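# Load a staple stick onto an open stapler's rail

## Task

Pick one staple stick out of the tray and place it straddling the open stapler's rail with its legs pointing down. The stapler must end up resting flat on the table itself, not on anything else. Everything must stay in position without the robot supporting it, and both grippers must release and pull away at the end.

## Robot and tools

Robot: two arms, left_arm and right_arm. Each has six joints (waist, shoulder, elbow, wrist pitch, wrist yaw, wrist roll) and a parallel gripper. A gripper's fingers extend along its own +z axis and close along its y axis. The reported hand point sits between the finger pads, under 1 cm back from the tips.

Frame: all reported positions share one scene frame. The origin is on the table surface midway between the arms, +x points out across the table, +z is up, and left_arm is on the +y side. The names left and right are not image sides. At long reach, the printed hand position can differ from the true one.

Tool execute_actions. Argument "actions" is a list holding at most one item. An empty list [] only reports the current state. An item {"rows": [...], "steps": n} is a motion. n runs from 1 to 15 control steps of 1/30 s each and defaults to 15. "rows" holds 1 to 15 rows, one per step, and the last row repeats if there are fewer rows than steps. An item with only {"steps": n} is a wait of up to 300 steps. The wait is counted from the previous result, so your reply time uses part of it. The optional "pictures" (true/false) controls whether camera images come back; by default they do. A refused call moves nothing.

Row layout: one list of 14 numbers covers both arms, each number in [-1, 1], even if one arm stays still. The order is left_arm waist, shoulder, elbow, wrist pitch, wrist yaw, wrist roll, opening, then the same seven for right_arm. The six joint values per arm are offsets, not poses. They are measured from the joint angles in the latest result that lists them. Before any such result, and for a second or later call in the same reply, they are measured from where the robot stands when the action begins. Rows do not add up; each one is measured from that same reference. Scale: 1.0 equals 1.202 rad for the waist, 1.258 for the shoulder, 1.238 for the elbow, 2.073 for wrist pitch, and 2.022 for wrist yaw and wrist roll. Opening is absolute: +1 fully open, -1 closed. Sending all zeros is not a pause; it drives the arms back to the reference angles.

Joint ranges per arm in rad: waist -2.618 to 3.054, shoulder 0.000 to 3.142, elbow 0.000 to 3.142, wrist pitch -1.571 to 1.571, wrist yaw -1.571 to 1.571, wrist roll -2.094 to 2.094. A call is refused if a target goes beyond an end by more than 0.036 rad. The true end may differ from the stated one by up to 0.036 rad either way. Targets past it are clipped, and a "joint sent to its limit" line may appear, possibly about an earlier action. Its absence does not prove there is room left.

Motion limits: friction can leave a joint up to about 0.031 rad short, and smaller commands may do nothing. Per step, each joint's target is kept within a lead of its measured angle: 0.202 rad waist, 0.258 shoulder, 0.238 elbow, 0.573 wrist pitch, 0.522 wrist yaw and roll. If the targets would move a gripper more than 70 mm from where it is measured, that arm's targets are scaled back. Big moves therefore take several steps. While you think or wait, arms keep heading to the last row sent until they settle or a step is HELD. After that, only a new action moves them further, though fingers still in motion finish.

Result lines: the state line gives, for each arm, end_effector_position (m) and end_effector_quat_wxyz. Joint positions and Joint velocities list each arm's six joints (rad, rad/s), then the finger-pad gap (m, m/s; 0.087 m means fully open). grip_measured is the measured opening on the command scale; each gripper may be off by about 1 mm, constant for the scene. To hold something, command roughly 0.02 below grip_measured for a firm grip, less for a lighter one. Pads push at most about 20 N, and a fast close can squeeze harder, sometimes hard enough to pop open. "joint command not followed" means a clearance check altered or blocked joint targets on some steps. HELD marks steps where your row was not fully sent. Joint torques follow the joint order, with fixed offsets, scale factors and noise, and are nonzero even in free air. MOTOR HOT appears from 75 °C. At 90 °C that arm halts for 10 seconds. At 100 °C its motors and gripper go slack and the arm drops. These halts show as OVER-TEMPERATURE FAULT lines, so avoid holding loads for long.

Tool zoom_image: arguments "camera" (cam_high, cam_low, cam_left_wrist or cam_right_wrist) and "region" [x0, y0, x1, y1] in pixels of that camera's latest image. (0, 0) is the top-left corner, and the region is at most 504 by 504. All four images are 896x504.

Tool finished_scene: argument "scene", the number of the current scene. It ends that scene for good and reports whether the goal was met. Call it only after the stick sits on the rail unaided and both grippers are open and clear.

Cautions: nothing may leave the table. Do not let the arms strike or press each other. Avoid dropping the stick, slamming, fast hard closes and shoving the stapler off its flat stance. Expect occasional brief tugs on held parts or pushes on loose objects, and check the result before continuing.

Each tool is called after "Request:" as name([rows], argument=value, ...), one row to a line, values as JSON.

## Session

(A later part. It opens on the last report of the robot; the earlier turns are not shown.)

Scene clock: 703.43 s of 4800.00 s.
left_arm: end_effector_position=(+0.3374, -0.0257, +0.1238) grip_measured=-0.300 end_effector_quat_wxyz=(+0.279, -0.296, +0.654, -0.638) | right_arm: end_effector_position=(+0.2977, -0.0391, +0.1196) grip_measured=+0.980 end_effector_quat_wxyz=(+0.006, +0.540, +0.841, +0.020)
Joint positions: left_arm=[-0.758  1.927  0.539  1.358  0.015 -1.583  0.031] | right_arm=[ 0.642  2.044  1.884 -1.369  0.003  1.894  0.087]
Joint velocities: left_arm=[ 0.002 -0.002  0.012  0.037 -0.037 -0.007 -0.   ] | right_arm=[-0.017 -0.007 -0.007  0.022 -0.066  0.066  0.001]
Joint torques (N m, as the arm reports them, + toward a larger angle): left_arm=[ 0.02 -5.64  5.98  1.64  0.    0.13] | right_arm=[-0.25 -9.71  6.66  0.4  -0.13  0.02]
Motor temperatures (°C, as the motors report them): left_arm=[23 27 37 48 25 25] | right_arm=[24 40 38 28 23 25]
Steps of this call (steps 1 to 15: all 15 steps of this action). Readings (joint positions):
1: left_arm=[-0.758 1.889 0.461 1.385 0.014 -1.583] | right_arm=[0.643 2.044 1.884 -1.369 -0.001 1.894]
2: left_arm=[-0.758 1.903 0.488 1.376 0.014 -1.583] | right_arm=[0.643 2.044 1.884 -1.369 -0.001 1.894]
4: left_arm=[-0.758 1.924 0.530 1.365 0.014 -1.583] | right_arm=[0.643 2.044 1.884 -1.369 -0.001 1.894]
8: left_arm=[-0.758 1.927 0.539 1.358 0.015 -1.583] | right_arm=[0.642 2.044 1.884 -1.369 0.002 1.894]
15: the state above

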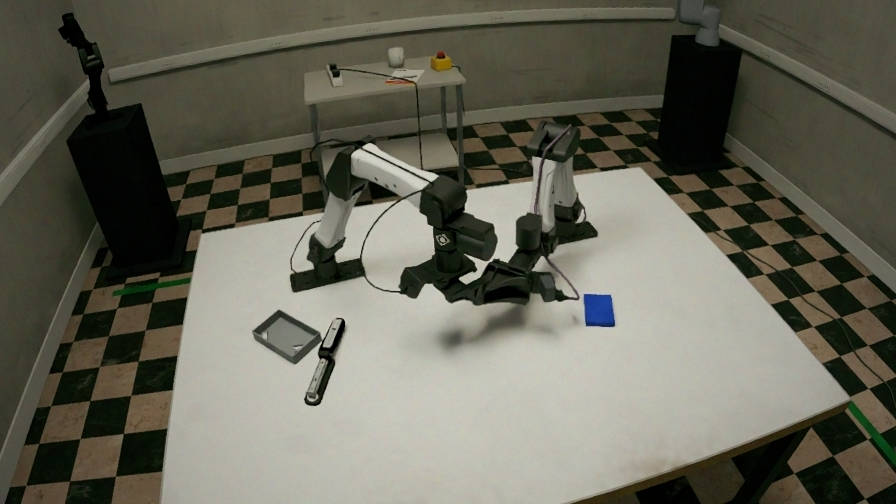

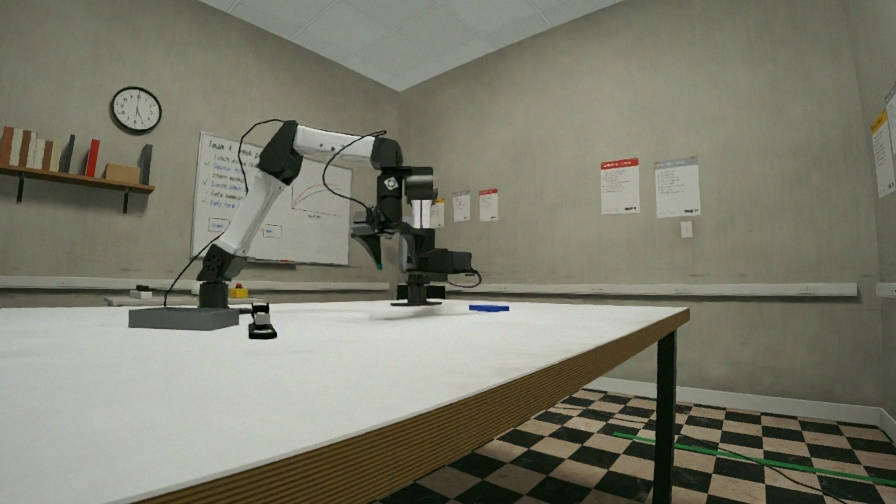

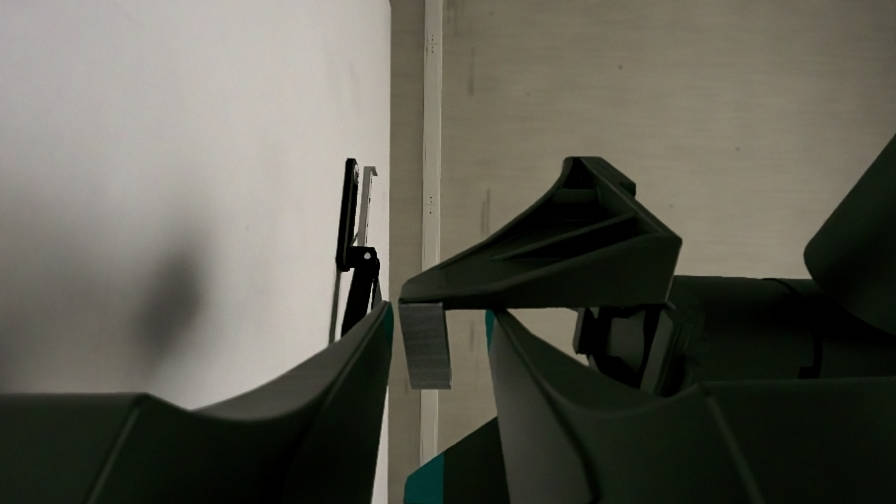

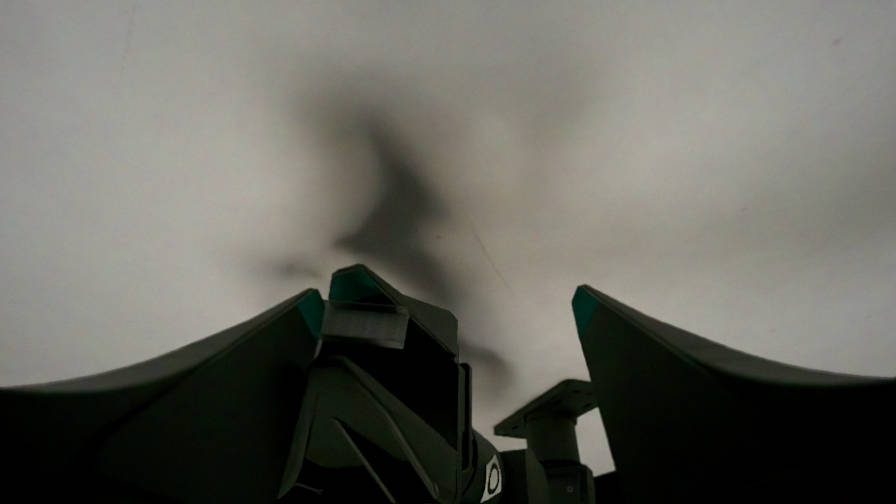

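Request:
execute_actions([
  {"rows": [[-0.04,0.01,0,0,0,0,-0.3, 0,0,0,0,0,0,1]], "steps": 10},
], pictures=false)

Request:
execute_actions([
  {"rows": [[0,0,0,0,0,0,-0.4, 0,0,0,0,0,0,1],[0,0,0,0,0,0,-0.5, 0,0,0,0,0,0,1],[0,0,0,0,0,0,-0.6, 0,0,0,0,0,0,1],[0,0,0,0,0,0,-0.7, 0,0,0,0,0,0,1],[0,0,0,0,0,0,-0.75, 0,0,0,0,0,0,1],[0,0,0,0,0,0,-0.8, 0,0,0,0,0,0,1]], "steps": 14},
])

Scene clock: 715.90 s of 4800.00 s.
left_arm: end_effector_position=(+0.3221, -0.0396, +0.1238) grip_measured=-0.300 end_effector_quat_wxyz=(+0.265, -0.282, +0.660, -0.644) | right_arm: end_effector_position=(+0.2977, -0.0391, +0.1196) grip_measured=+0.980 end_effector_quat_wxyz=(+0.006, +0.540, +0.841, +0.020)
Joint positions: left_arm=[-0.803  1.927  0.539  1.358  0.012 -1.583  0.031] | right_arm=[ 0.642  2.044  1.884 -1.369  0.003  1.894  0.087]
Joint velocities: left_arm=[-0.002 -0.007 -0.007  0.007 -0.022 -0.022  0.   ] | right_arm=[ 0.002 -0.012  0.002  0.022  0.066  0.007 -0.   ]
Joint torques (N m, as the arm reports them, + toward a larger angle): left_arm=[-0.3  -6.05  4.21  1.77 -0.03  0.11] | right_arm=[-0.28 -9.72  6.64  0.4  -0.1   0.02]
Motor temperatures (°C, as the motors report them): left_arm=[23 27 38 47 25 25] | right_arm=[24 40 38 28 23 25]
Steps of this call (steps 1 to 15: the robot went on to your last target; steps 16 to 90: nothing new was sent; then 9.13 s passed at rest; steps 91 to 100: all 10 steps of this action). Readings (joint positions):
91: left_arm=[-0.763 1.927 0.539 1.358 0.013 -1.583] | right_arm=[0.642 2.044 1.884 -1.369 0.003 1.894]
92: left_arm=[-0.772 1.927 0.539 1.358 0.012 -1.583] | right_arm=[0.642 2.044 1.884 -1.369 0.003 1.894]
94: left_arm=[-0.794 1.927 0.539 1.358 0.012 -1.583] | right_arm=[0.642 2.044 1.884 -1.369 0.003 1.894]
98: left_arm=[-0.803 1.927 0.539 1.358 0.012 -1.583] | right_arm=[0.642 2.044 1.884 -1.369 0.003 1.894]
100: the state above

Scene clock: 716.37 s of 4800.00 s.
left_arm: end_effector_position=(+0.3221, -0.0395, +0.1214) grip_measured=-0.733 end_effector_quat_wxyz=(+0.264, -0.283, +0.663, -0.641) | right_arm: end_effector_position=(+0.2977, -0.0391, +0.1196) grip_measured=+0.980 end_effector_quat_wxyz=(+0.006, +0.540, +0.841, +0.020)
Joint positions: left_arm=[-0.803  1.927  0.539  1.348  0.012 -1.583  0.012] | right_arm=[ 0.642  2.044  1.884 -1.369  0.003  1.894  0.087]
Joint velocities: left_arm=[ 0.017  0.002  0.012  0.022 -0.037  0.081  0.   ] | right_arm=[ 0.002  0.002 -0.007 -0.066  0.022 -0.022  0.   ]
Joint torques (N m, as the arm reports them, + toward a larger angle): left_arm=[ 0.06 -7.02  4.13  1.87 -0.03  0.1 ] | right_arm=[-0.25 -9.69  6.68  0.4  -0.09  0.02]
Motor temperatures (°C, as the motors report them): left_arm=[23 28 38 48 25 25] | right_arm=[24 40 38 28 23 25]
Steps of this call (steps 1 to 14: all 14 steps of this action). Readings (joint positions):
1: left_arm=[-0.803 1.927 0.539 1.358 0.012 -1.583] | right_arm=[0.642 2.044 1.884 -1.369 0.003 1.894]
2: left_arm=[-0.803 1.927 0.539 1.358 0.012 -1.583] | right_arm=[0.642 2.044 1.884 -1.369 0.003 1.894]
4: left_arm=[-0.803 1.927 0.539 1.356 0.012 -1.583] | right_arm=[0.642 2.044 1.884 -1.369 0.003 1.894]
8: left_arm=[-0.803 1.927 0.539 1.348 0.012 -1.583] | right_arm=[0.642 2.044 1.884 -1.369 0.003 1.894]
14: the state above

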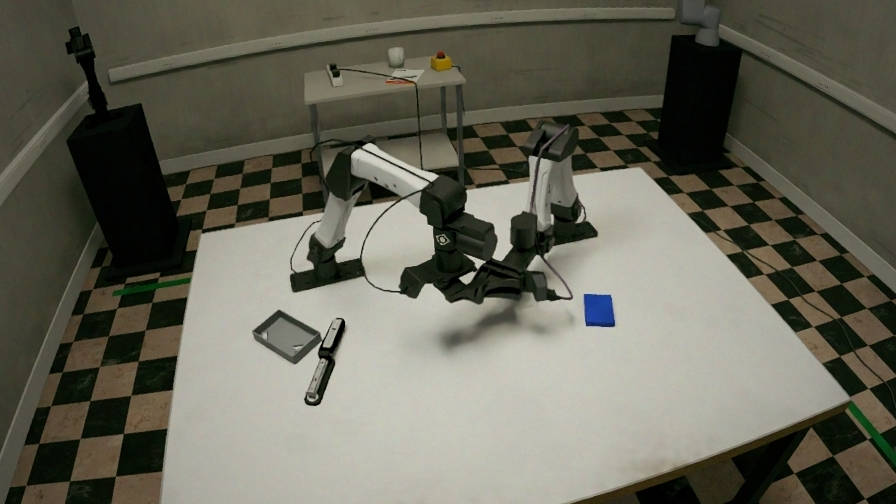

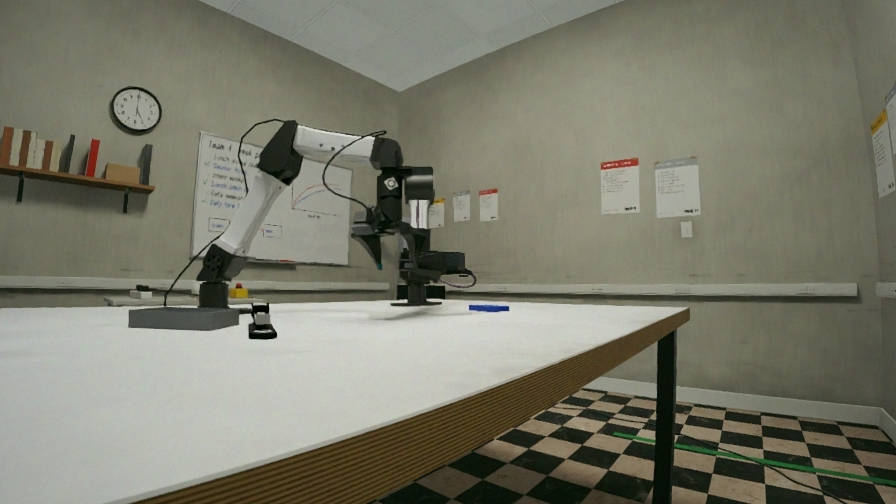

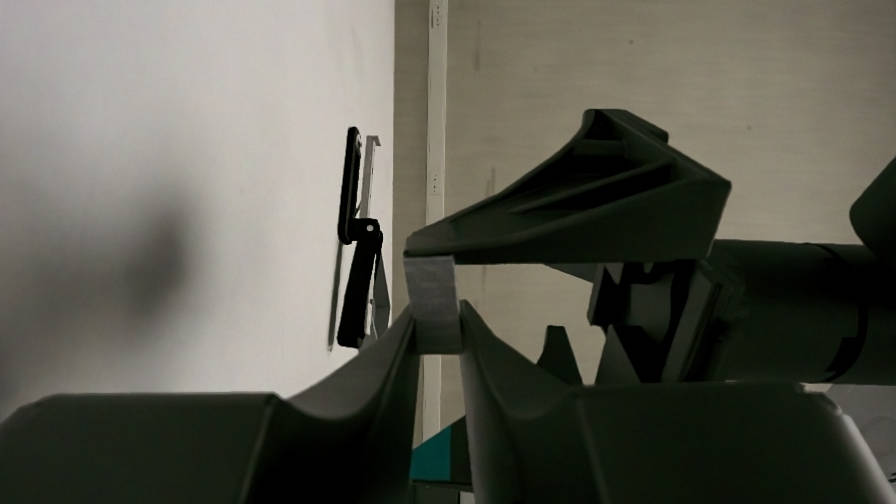

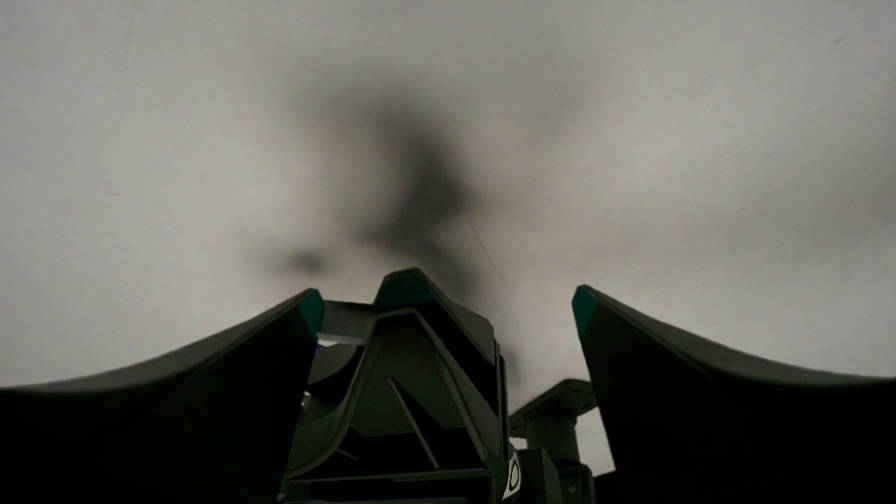

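Gripped. Pull away.

Request:
execute_actions([
  {"rows": [[-0.04,0,0,0,0,0,-0.8, 0,0,0,0,0,0,1]], "steps": 15},
])

Scene clock: 719.57 s of 4800.00 s.
left_arm: end_effector_position=(+0.3152, -0.0461, +0.1195) grip_measured=-0.733 end_effector_quat_wxyz=(+0.262, -0.282, +0.667, -0.638) | right_arm: end_effector_position=(+0.2916, -0.0447, +0.1190) grip_measured=+0.980 end_effector_quat_wxyz=(+0.002, +0.540, +0.842, +0.004)
Joint positions: left_arm=[-0.832  1.927  0.539  1.341 -0.012 -1.583  0.012] | right_arm=[ 0.642  2.044  1.884 -1.401  0.002  1.894  0.087]
Joint velocities: left_arm=[-0.012 -0.027  0.012 -0.037 -0.007  0.022 -0.   ] | right_arm=[ 0.002  0.012 -0.012 -0.051  0.022  0.081 -0.   ]
Joint torques (N m, as the arm reports them, + toward a larger angle): left_arm=[-1.78 -6.92  4.22  1.86  0.16  0.11] | right_arm=[-0.32 -9.62  6.58  0.69 -0.09  0.03]
Motor temperatures (°C, as the motors report them): left_arm=[23 28 38 48 25 25] | right_arm=[24 40 38 28 23 25]
Steps of this call (steps 1 to 15: the robot went on to your last target; steps 16 to 81: nothing new was sent; steps 82 to 96: all 15 steps of this action). Readings (joint positions):
82: left_arm=[-0.808 1.927 0.539 1.348 0.009 -1.583] | right_arm=[0.642 2.044 1.884 -1.369 0.003 1.894]
83: left_arm=[-0.815 1.927 0.539 1.346 0.001 -1.583] | right_arm=[0.642 2.044 1.884 -1.377 0.002 1.894]
85: left_arm=[-0.827 1.927 0.539 1.342 -0.008 -1.583] | right_arm=[0.642 2.044 1.884 -1.394 0.002 1.894]
89: left_arm=[-0.832 1.927 0.539 1.341 -0.012 -1.583] | right_arm=[0.642 2.044 1.884 -1.401 0.002 1.894]
96: the state above

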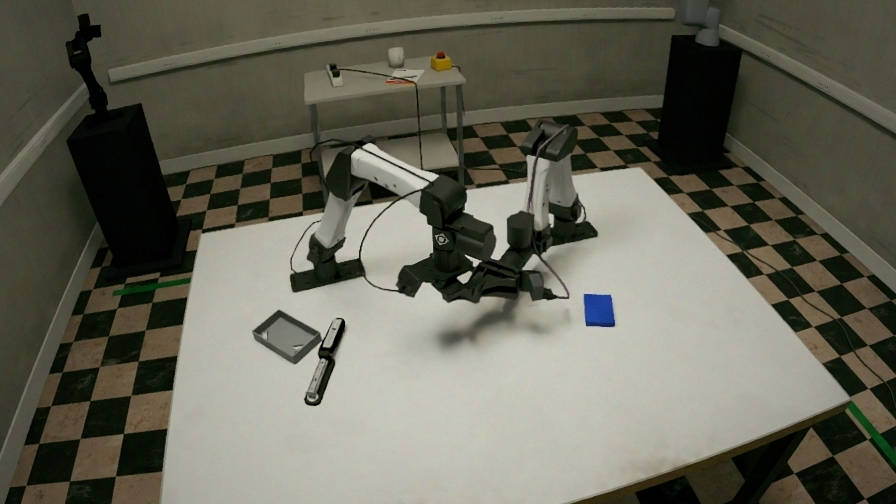

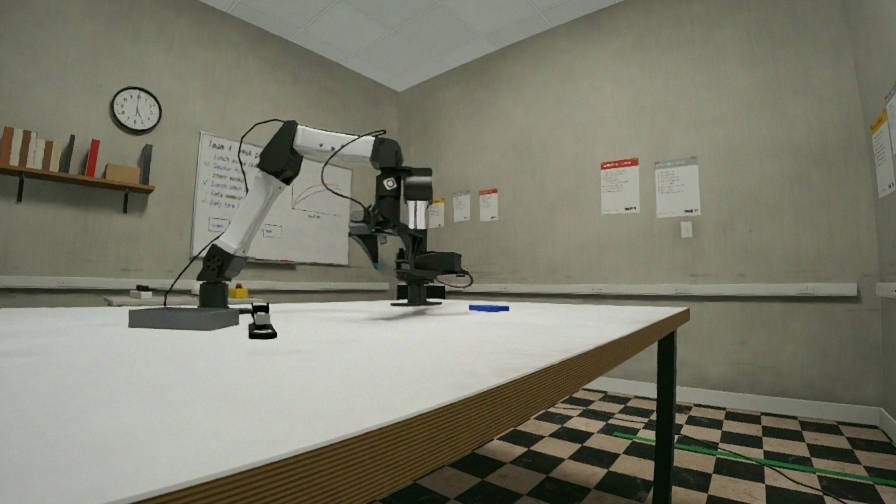

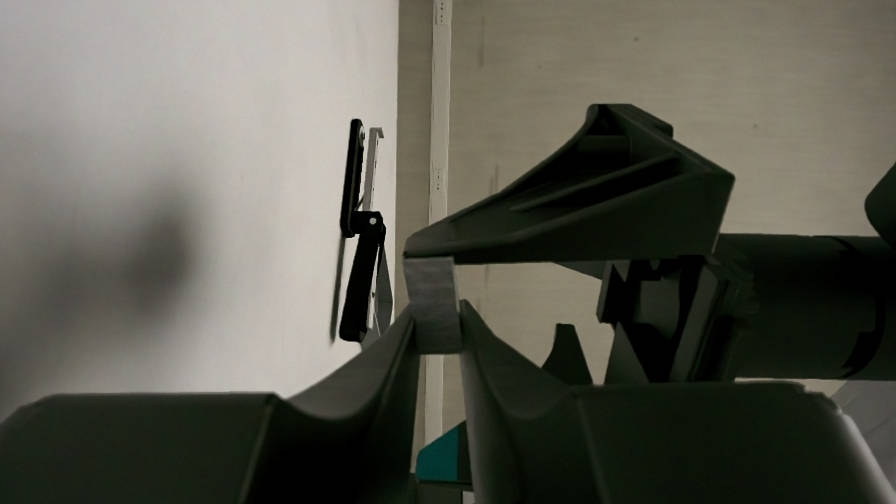

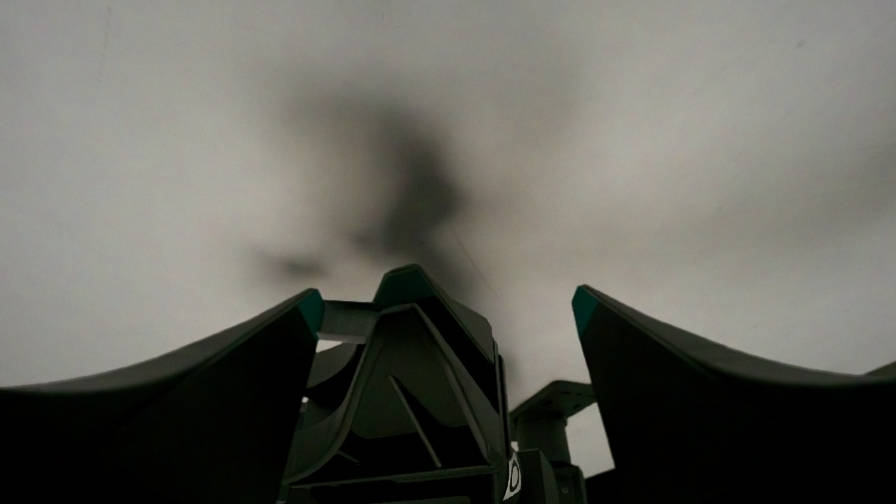

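Request:
execute_actions([
  {"rows": [[-0.02,0,0,0,0,0,-0.8, 0,-0.05,0,0.0,0,0,1]], "steps": 15},
])

Scene clock: 724.80 s of 4800.00 s.
left_arm: end_effector_position=(+0.3118, -0.0493, +0.1284) grip_measured=-0.733 end_effector_quat_wxyz=(+0.264, -0.276, +0.656, -0.651) | right_arm: end_effector_position=(+0.2885, -0.0487, +0.1295) grip_measured=+0.980 end_effector_quat_wxyz=(+0.005, +0.540, +0.842, +0.008)
Joint positions: left_arm=[-0.845  1.927  0.539  1.376 -0.018 -1.584  0.012] | right_arm=[ 0.642  2.016  1.884 -1.42   0.007  1.894  0.087]
Joint velocities: left_arm=[ 0.002 -0.017  0.007 -0.022 -0.022 -0.007 -0.001] | right_arm=[-0.007 -0.007 -0.007 -0.007 -0.022 -0.037  0.001]
Joint torques (N m, as the arm reports them, + toward a larger angle): left_arm=[-1.07 -7.02  4.23  1.48  0.01  0.15] | right_arm=[ -0.28 -12.1    6.6    0.55  -0.13   0.02]
Motor temperatures (°C, as the motors report them): left_arm=[23 28 37 48 25 25] | right_arm=[24 41 38 28 23 25]
Steps of this call (steps 1 to 15: the robot went on to your last target; steps 16 to 90: nothing new was sent; then 1.73 s passed at rest; steps 91 to 105: all 15 steps of this action). Readings (joint positions):
91: left_arm=[-0.834 1.927 0.539 1.340 -0.015 -1.583] | right_arm=[0.642 2.041 1.884 -1.402 0.002 1.894]
92: left_arm=[-0.836 1.927 0.539 1.343 -0.017 -1.583] | right_arm=[0.642 2.037 1.884 -1.405 0.003 1.894]
94: left_arm=[-0.841 1.927 0.539 1.359 -0.018 -1.583] | right_arm=[0.642 2.025 1.884 -1.414 0.005 1.894]
98: left_arm=[-0.845 1.927 0.539 1.376 -0.018 -1.584] | right_arm=[0.642 2.016 1.884 -1.420 0.007 1.894]
105: the state above

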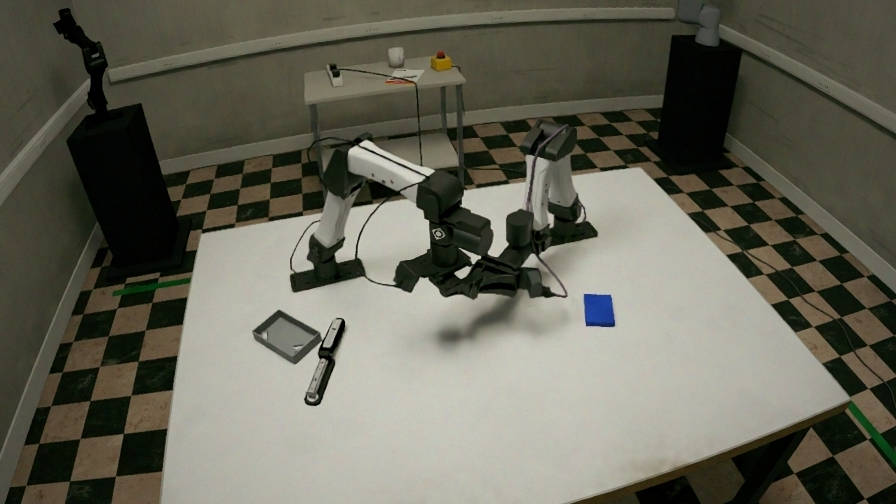

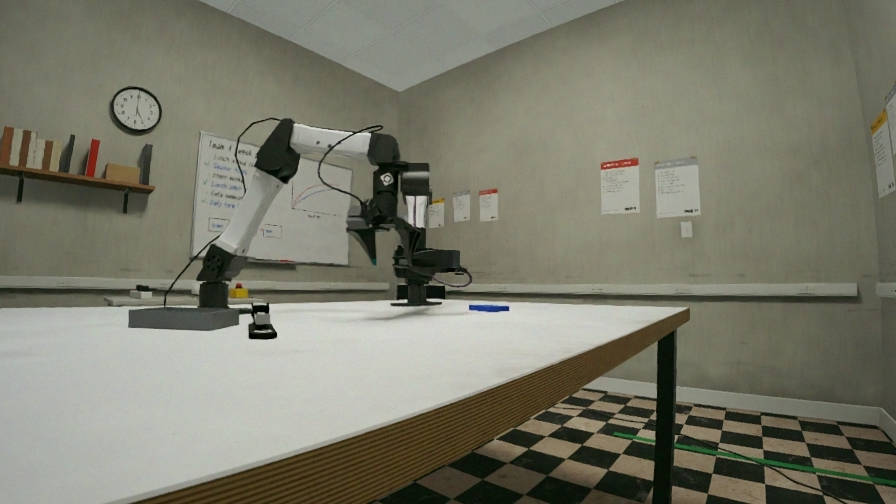

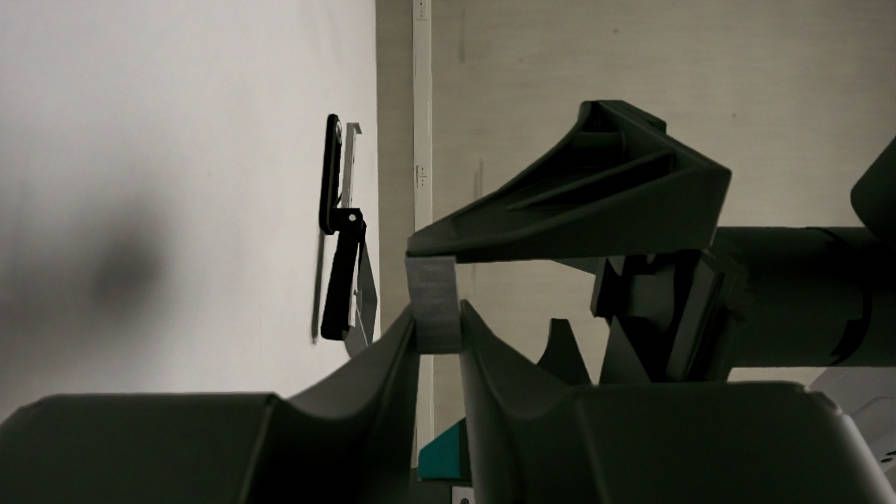

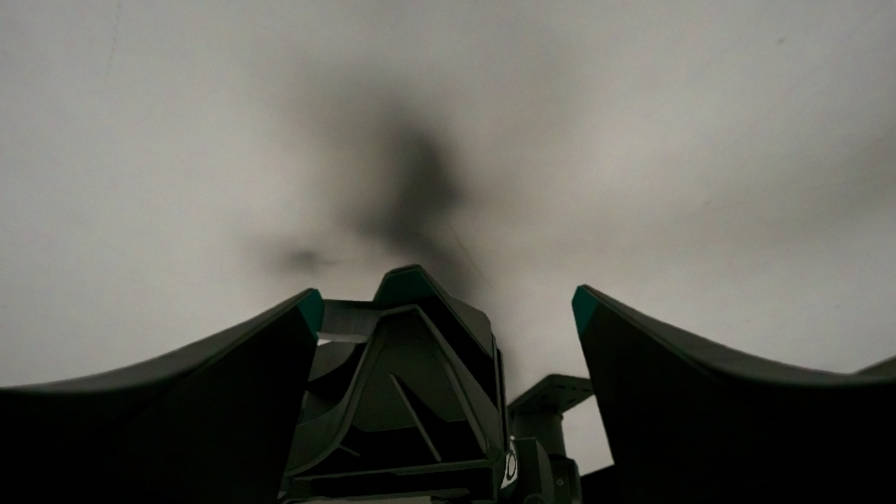

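Request:
execute_actions([
  {"rows": [[0,-0.05,-0.11,0.03,0,0,-0.8, -0.06,0,0,0,0,0,1]], "steps": 15},
])

Scene clock: 730.03 s of 4800.00 s.
left_arm: end_effector_position=(+0.2933, -0.0272, +0.1143) grip_measured=-0.738 end_effector_quat_wxyz=(+0.262, -0.284, +0.668, -0.636) | right_arm: end_effector_position=(+0.3075, -0.0706, +0.1296) grip_measured=+0.979 end_effector_quat_wxyz=(+0.002, +0.569, +0.822, +0.004)
Joint positions: left_arm=[-0.843  1.884  0.418  1.412 -0.025 -1.584  0.011] | right_arm=[ 0.567  2.016  1.884 -1.431  0.001  1.888  0.087]
Joint velocities: left_arm=[ 0.007 -0.012 -0.002 -0.037  0.007 -0.037  0.   ] | right_arm=[-0.007  0.007  0.012  0.022 -0.022 -0.022  0.   ]
Joint torques (N m, as the arm reports them, + toward a larger angle): left_arm=[-0.02 -7.65  2.6   1.99  0.02  0.12] | right_arm=[-0.03 -9.41  6.54  0.44 -0.05  0.09]
Motor temperatures (°C, as the motors report them): left_arm=[23 29 37 48 25 25] | right_arm=[24 42 38 28 23 25]
Steps of this call (steps 1 to 15: the robot went on to your last target; steps 16 to 90: nothing new was sent; then 1.73 s passed at rest; steps 91 to 105: all 15 steps of this action). Readings (joint positions):
91: left_arm=[-0.845 1.921 0.526 1.384 -0.019 -1.584] | right_arm=[0.637 2.016 1.884 -1.422 0.002 1.893]
92: left_arm=[-0.844 1.907 0.496 1.395 -0.025 -1.584] | right_arm=[0.629 2.016 1.884 -1.430 -0.012 1.888]
94: left_arm=[-0.843 1.886 0.443 1.410 -0.025 -1.584] | right_arm=[0.603 2.016 1.884 -1.431 -0.011 1.888]
98: left_arm=[-0.843 1.884 0.418 1.411 -0.025 -1.584] | right_arm=[0.568 2.016 1.884 -1.431 -0.001 1.888]
105: the state above

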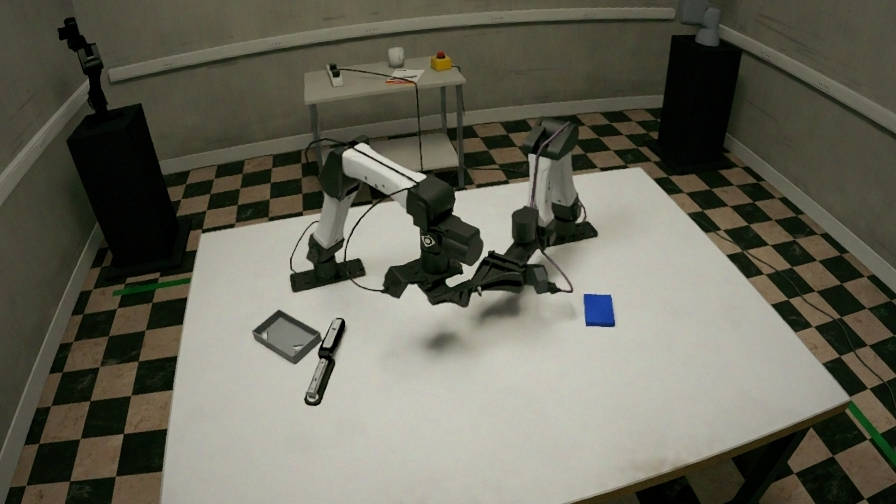

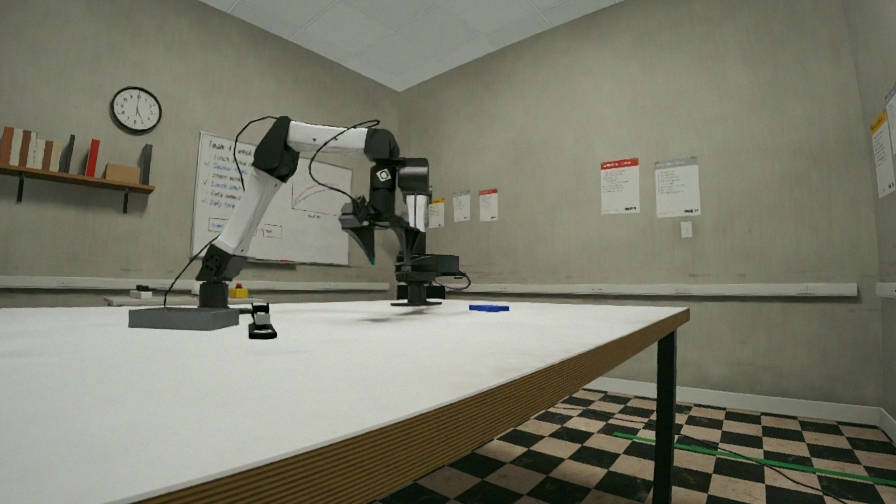

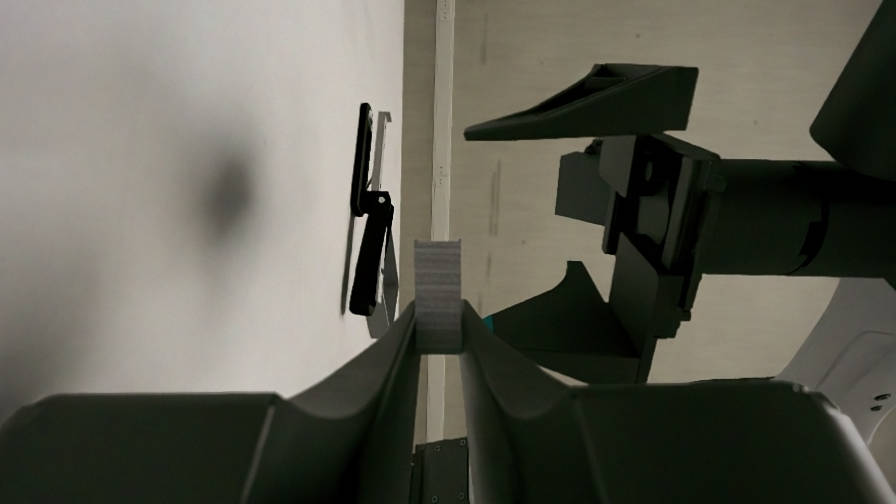

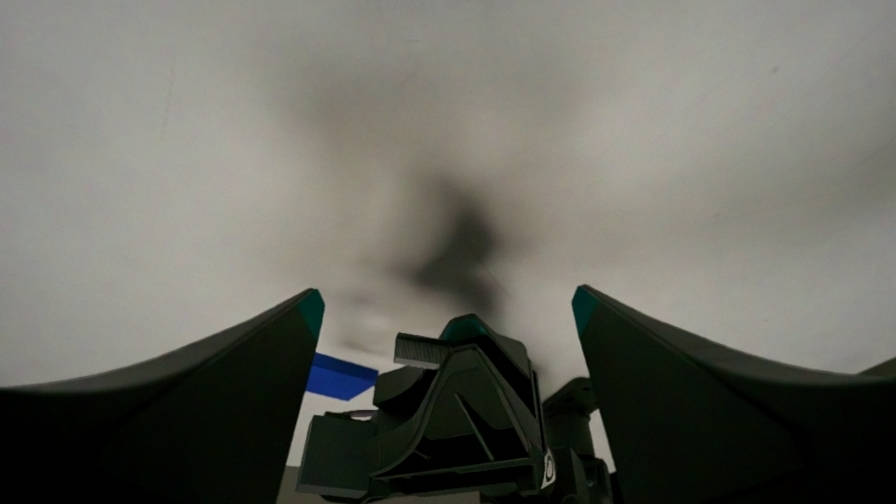

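Request:
execute_actions([
  {"rows": [[-0.13,0,1,0,0,0,-0.8, -0.4,0,0,0,0,0,1]], "steps": 15},
], pictures=false)

Request:
execute_actions([
  {"steps": 40},
], pictures=false)

Request:
execute_actions([
  {"rows": [[0,0.1,0.2,-1,0,0,-0.8, 0,0,0,0,0,0,1]], "steps": 15},
], pictures=false)

Request:
execute_actions([
  {"steps": 50},
], pictures=false)

Scene clock: 739.50 s of 4800.00 s.
left_arm: end_effector_position=(+0.2882, -0.1325, +0.4244) grip_measured=-0.738 end_effector_quat_wxyz=(-0.276, +0.142, -0.390, +0.867) | right_arm: end_effector_position=(+0.4091, -0.2458, +0.1293) grip_measured=+0.980 end_effector_quat_wxyz=(+0.007, +0.756, +0.654, +0.002)
Joint positions: left_arm=[-0.994  1.888  1.219  1.385 -0.031 -1.584  0.011] | right_arm=[ 0.062  2.016  1.884 -1.428  0.01   1.888  0.087]
Joint velocities: left_arm=[-0.007 -0.017  1.712 -0.051 -0.022  0.022  0.   ] | right_arm=[ 0.266  0.037 -0.002 -0.022  0.007 -0.022 -0.   ]
Joint torques (N m, as the arm reports them, + toward a larger angle): left_arm=[-0.28 -8.72  7.62  1.35  0.06  0.09] | right_arm=[ 0.44 -9.4   6.58  0.3  -0.16  0.02]
Motor temperatures (°C, as the motors report them): left_arm=[23 30 37 49 25 25] | right_arm=[24 41 38 27 23 25]
From where the robot then was, a joint's target lay farther than a number of 1.0 reaches, so one or more steps of this call were cut to that.
Steps of this call (steps 1 to 15: the robot went on to your last target; steps 16 to 90: nothing new was sent; then 5.97 s passed at rest; steps 91 to 105: all 15 steps of this action). Readings (joint positions):
91: left_arm=[-0.855 1.884 0.434 1.406 -0.034 -1.584] | right_arm=[0.552 2.016 1.884 -1.431 -0.006 1.888]
92: left_arm=[-0.882 1.888 0.472 1.392 -0.038 -1.584] | right_arm=[0.523 2.016 1.884 -1.431 -0.012 1.888]
94: left_arm=[-0.939 1.888 0.572 1.385 -0.037 -1.584] | right_arm=[0.422 2.016 1.884 -1.431 -0.013 1.888]
98: left_arm=[-0.990 1.888 0.803 1.385 -0.032 -1.584] | right_arm=[0.181 2.016 1.884 -1.428 -0.009 1.888]
105: the state above

Scene clock: 740.83 s of 4800.00 s.
left_arm: end_effector_position=(+0.2437, -0.0696, +0.6023) grip_measured=-0.738 end_effector_quat_wxyz=(-0.294, +0.073, -0.175, +0.937) | right_arm: end_effector_position=(+0.4064, -0.2361, +0.1294) grip_measured=+0.980 end_effector_quat_wxyz=(+0.006, +0.749, +0.663, +0.003)
Joint positions: left_arm=[-0.994  1.874  1.649  1.416 -0.031 -1.584  0.011] | right_arm=[ 0.085  2.016  1.884 -1.428  0.006  1.888  0.087]
Joint velocities: left_arm=[ 0.007 -0.012 -0.007 -0.007 -0.007 -0.007 -0.   ] | right_arm=[ 0.002  0.002  0.007  0.066  0.022 -0.007  0.   ]
Joint torques (N m, as the arm reports them, + toward a larger angle): left_arm=[-0.61 -7.65  6.73  0.39  0.1   0.08] | right_arm=[-0.18 -9.41  6.57  0.3  -0.14  0.02]
Motor temperatures (°C, as the motors report them): left_arm=[23 30 37 48 25 25] | right_arm=[24 41 38 27 23 25]
Steps of this call (steps 1 to 30: the robot went on to your last target; steps 31 to 40: nothing new was sent). Readings (joint positions):
1: left_arm=[-0.994 1.888 1.278 1.385 -0.031 -1.584] | right_arm=[0.070 2.016 1.884 -1.428 0.010 1.888]
2: left_arm=[-0.994 1.888 1.337 1.385 -0.031 -1.584] | right_arm=[0.077 2.016 1.884 -1.428 0.009 1.888]
4: left_arm=[-0.994 1.888 1.456 1.385 -0.031 -1.584] | right_arm=[0.085 2.016 1.884 -1.428 0.007 1.888]
8: left_arm=[-0.994 1.881 1.632 1.399 -0.031 -1.584] | right_arm=[0.085 2.016 1.884 -1.428 0.006 1.888]
40: the state above
All arms were judged still, so your last target was given up. Only a new action makes them travel on or press farther. Fingers that are still opening or closing keep moving.

Scene clock: 741.33 s of 4800.00 s.
left_arm: end_effector_position=(+0.3378, -0.2023, +0.4780) grip_measured=-0.738 end_effector_quat_wxyz=(-0.252, +0.189, -0.538, +0.781) | right_arm: end_effector_position=(+0.4064, -0.2361, +0.1294) grip_measured=+0.980 end_effector_quat_wxyz=(+0.006, +0.749, +0.663, +0.003)
Joint positions: left_arm=[-0.994  1.965  1.855  0.466 -0.032 -1.584  0.011] | right_arm=[ 0.085  2.016  1.884 -1.428  0.006  1.888  0.087]
Joint velocities: left_arm=[-0.007  0.037  0.007 -2.     0.022  0.022  0.   ] | right_arm=[-0.017 -0.002 -0.022  0.037  0.007  0.037 -0.   ]
Joint torques (N m, as the arm reports them, + toward a larger angle): left_arm=[-0.03 -8.62  9.23  1.47  0.03  0.1 ] | right_arm=[-0.31 -9.41  6.59  0.34 -0.09  0.02]
Motor temperatures (°C, as the motors report them): left_arm=[23 30 37 48 25 25] | right_arm=[24 41 38 27 23 25]
Steps of this call (steps 1 to 15: all 15 steps of this action). Readings (joint positions):
1: left_arm=[-0.994 1.883 1.674 1.383 -0.032 -1.584] | right_arm=[0.085 2.016 1.884 -1.428 0.006 1.888]
2: left_arm=[-0.994 1.902 1.728 1.313 -0.032 -1.584] | right_arm=[0.085 2.016 1.884 -1.428 0.006 1.888]
4: left_arm=[-0.994 1.929 1.799 1.178 -0.032 -1.584] | right_arm=[0.085 2.016 1.884 -1.428 0.006 1.888]
8: left_arm=[-0.994 1.948 1.844 0.925 -0.032 -1.584] | right_arm=[0.085 2.016 1.884 -1.428 0.006 1.888]
15: the state above

Scene clock: 743.00 s of 4800.00 s.
left_arm: end_effector_position=(+0.3101, -0.1631, +0.2067) grip_measured=-0.738 end_effector_quat_wxyz=(+0.129, -0.291, +0.875, -0.365) | right_arm: end_effector_position=(+0.4064, -0.2361, +0.1294) grip_measured=+0.980 end_effector_quat_wxyz=(+0.006, +0.749, +0.663, +0.003)
Joint positions: left_arm=[-0.994  1.992  1.861 -0.645 -0.032 -1.584  0.011] | right_arm=[ 0.085  2.016  1.884 -1.428  0.006  1.888  0.087]
Joint velocities: left_arm=[-0.007 -0.002  0.012 -0.066  0.022 -0.022 -0.   ] | right_arm=[ 0.027 -0.007 -0.007  0.066 -0.066  0.037  0.001]
Joint torques (N m, as the arm reports them, + toward a larger angle): left_arm=[ 0.02 -9.55  9.78  1.35 -0.08  0.09] | right_arm=[-0.29 -9.39  6.55  0.33 -0.09  0.02]
Motor temperatures (°C, as the motors report them): left_arm=[23 30 37 48 25 25] | right_arm=[24 41 38 27 23 25]
Steps of this call (steps 1 to 45: the robot went on to your last target; steps 46 to 50: nothing new was sent). Readings (joint positions):
1: left_arm=[-0.994 1.967 1.855 0.396 -0.032 -1.584] | right_arm=[0.085 2.016 1.884 -1.428 0.006 1.888]
2: left_arm=[-0.994 1.968 1.855 0.325 -0.032 -1.584] | right_arm=[0.085 2.016 1.884 -1.428 0.006 1.888]
4: left_arm=[-0.994 1.971 1.855 0.180 -0.032 -1.584] | right_arm=[0.085 2.016 1.884 -1.428 0.006 1.888]
8: left_arm=[-0.994 1.976 1.855 -0.121 -0.032 -1.584] | right_arm=[0.085 2.016 1.884 -1.428 0.006 1.888]
50: the state above
All arms were judged still, so your last target was given up. Only a new action makes them travel on or press farther. Fingers that are still opening or closing keep moving.

Request:
execute_actions([
  {"rows": [[0,0.16,0,-0.30,0.015,0,-0.8, 0,0,0,0,0,0,1]], "steps": 15},
], pictures=false)

Request:
execute_actions([
  {"steps": 20},
])

Scene clock: 747.67 s of 4800.00 s.
left_arm: end_effector_position=(+0.2359, -0.0645, +0.0501) grip_measured=-0.738 end_effector_quat_wxyz=(+0.009, -0.309, +0.951, -0.010) | right_arm: end_effector_position=(+0.4064, -0.2361, +0.1294) grip_measured=+0.980 end_effector_quat_wxyz=(+0.006, +0.749, +0.663, +0.003)
Joint positions: left_arm=[-0.994  2.208  1.866 -1.204 -0.012 -1.584  0.011] | right_arm=[ 0.085  2.016  1.884 -1.428  0.006  1.888  0.087]
Joint velocities: left_arm=[-0.007  0.002 -0.007 -0.33   0.051  0.066  0.001] | right_arm=[ 0.007 -0.012 -0.002  0.051 -0.007 -0.007 -0.001]
Joint torques (N m, as the arm reports them, + toward a larger angle): left_arm=[ -0.04 -11.53   5.83   0.27  -0.02   0.05] | right_arm=[-0.3  -9.41  6.56  0.33 -0.09  0.02]
Motor temperatures (°C, as the motors report them): left_arm=[23 31 38 47 25 25] | right_arm=[24 41 38 27 23 25]
Steps of this call (steps 1 to 90: nothing new was sent; then 1.17 s passed at rest; steps 91 to 105: all 15 steps of this action). Readings (joint positions):
91: left_arm=[-0.994 1.998 1.864 -0.665 -0.032 -1.584] | right_arm=[0.085 2.016 1.884 -1.428 0.006 1.888]
92: left_arm=[-0.994 2.004 1.866 -0.699 -0.032 -1.584] | right_arm=[0.085 2.016 1.884 -1.428 0.006 1.888]
94: left_arm=[-0.994 2.031 1.866 -0.779 -0.032 -1.584] | right_arm=[0.085 2.016 1.884 -1.428 0.006 1.888]
98: left_arm=[-0.994 2.120 1.866 -0.965 -0.025 -1.584] | right_arm=[0.085 2.016 1.884 -1.428 0.006 1.888]
105: the state above

Scene clock: 748.33 s of 4800.00 s.
left_arm: end_effector_position=(+0.2292, -0.0553, +0.0504) grip_measured=-0.738 end_effector_quat_wxyz=(+0.002, -0.309, +0.951, +0.011) | right_arm: end_effector_position=(+0.4064, -0.2361, +0.1294) grip_measured=+0.980 end_effector_quat_wxyz=(+0.006, +0.749, +0.663, +0.003)
Joint positions: left_arm=[-0.994  2.207  1.866 -1.249 -0.011 -1.584  0.011] | right_arm=[ 0.085  2.016  1.884 -1.428  0.006  1.888  0.087]
Joint velocities: left_arm=[-0.007  0.002  0.017 -0.051  0.051 -0.095  0.   ] | right_arm=[ 0.027 -0.017 -0.017  0.022 -0.022  0.007 -0.   ]
Joint torques (N m, as the arm reports them, + toward a larger angle): left_arm=[ -0.01 -11.44   5.66   0.14  -0.02   0.04] | right_arm=[-0.29 -9.38  6.56  0.33 -0.09  0.02]
Motor temperatures (°C, as the motors report them): left_arm=[23 31 38 47 25 25] | right_arm=[24 41 38 27 23 25]
Steps of this call (steps 1 to 20: the robot went on to your last target). Readings (joint positions):
1: left_arm=[-0.994 2.207 1.866 -1.213 -0.012 -1.584] | right_arm=[0.085 2.016 1.884 -1.428 0.006 1.888]
2: left_arm=[-0.994 2.207 1.866 -1.221 -0.012 -1.584] | right_arm=[0.085 2.016 1.884 -1.428 0.006 1.888]
4: left_arm=[-0.994 2.207 1.866 -1.233 -0.011 -1.584] | right_arm=[0.085 2.016 1.884 -1.428 0.006 1.888]
8: left_arm=[-0.994 2.207 1.866 -1.243 -0.011 -1.584] | right_arm=[0.085 2.016 1.884 -1.428 0.006 1.888]
20: the state above

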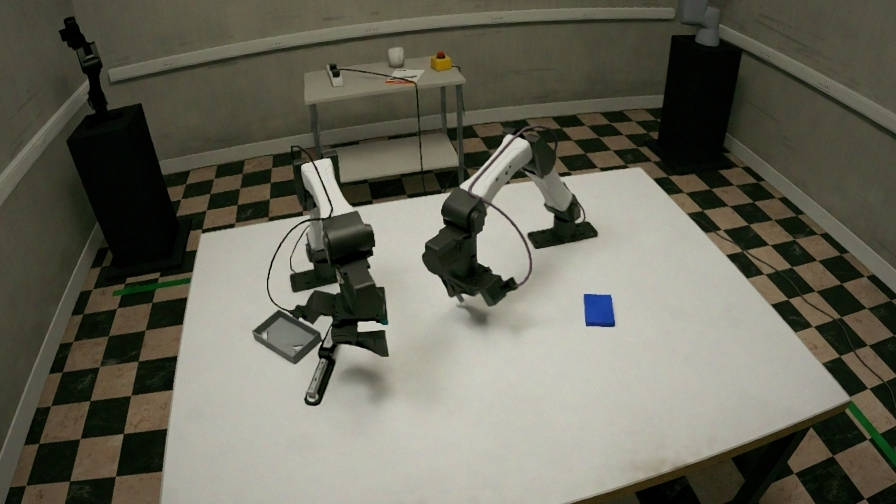

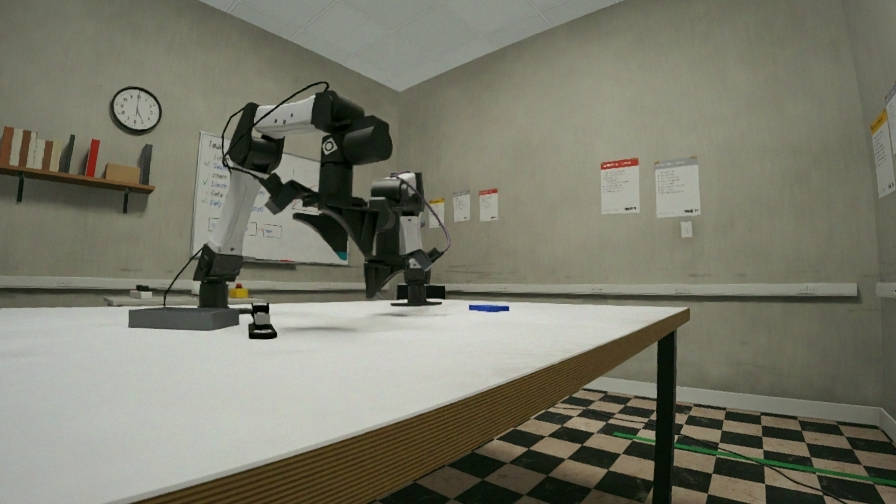

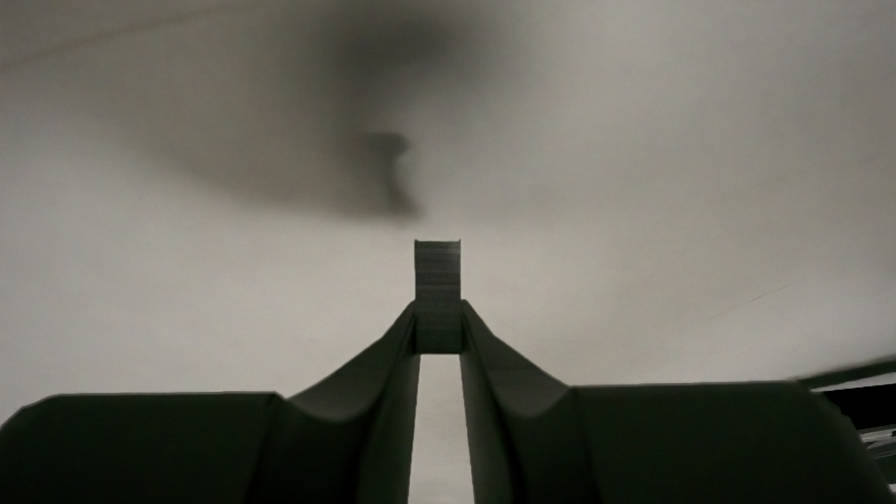

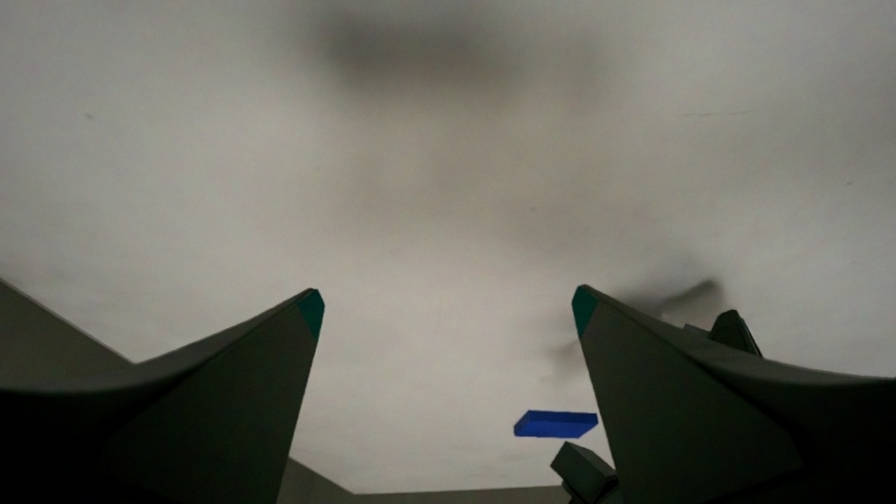

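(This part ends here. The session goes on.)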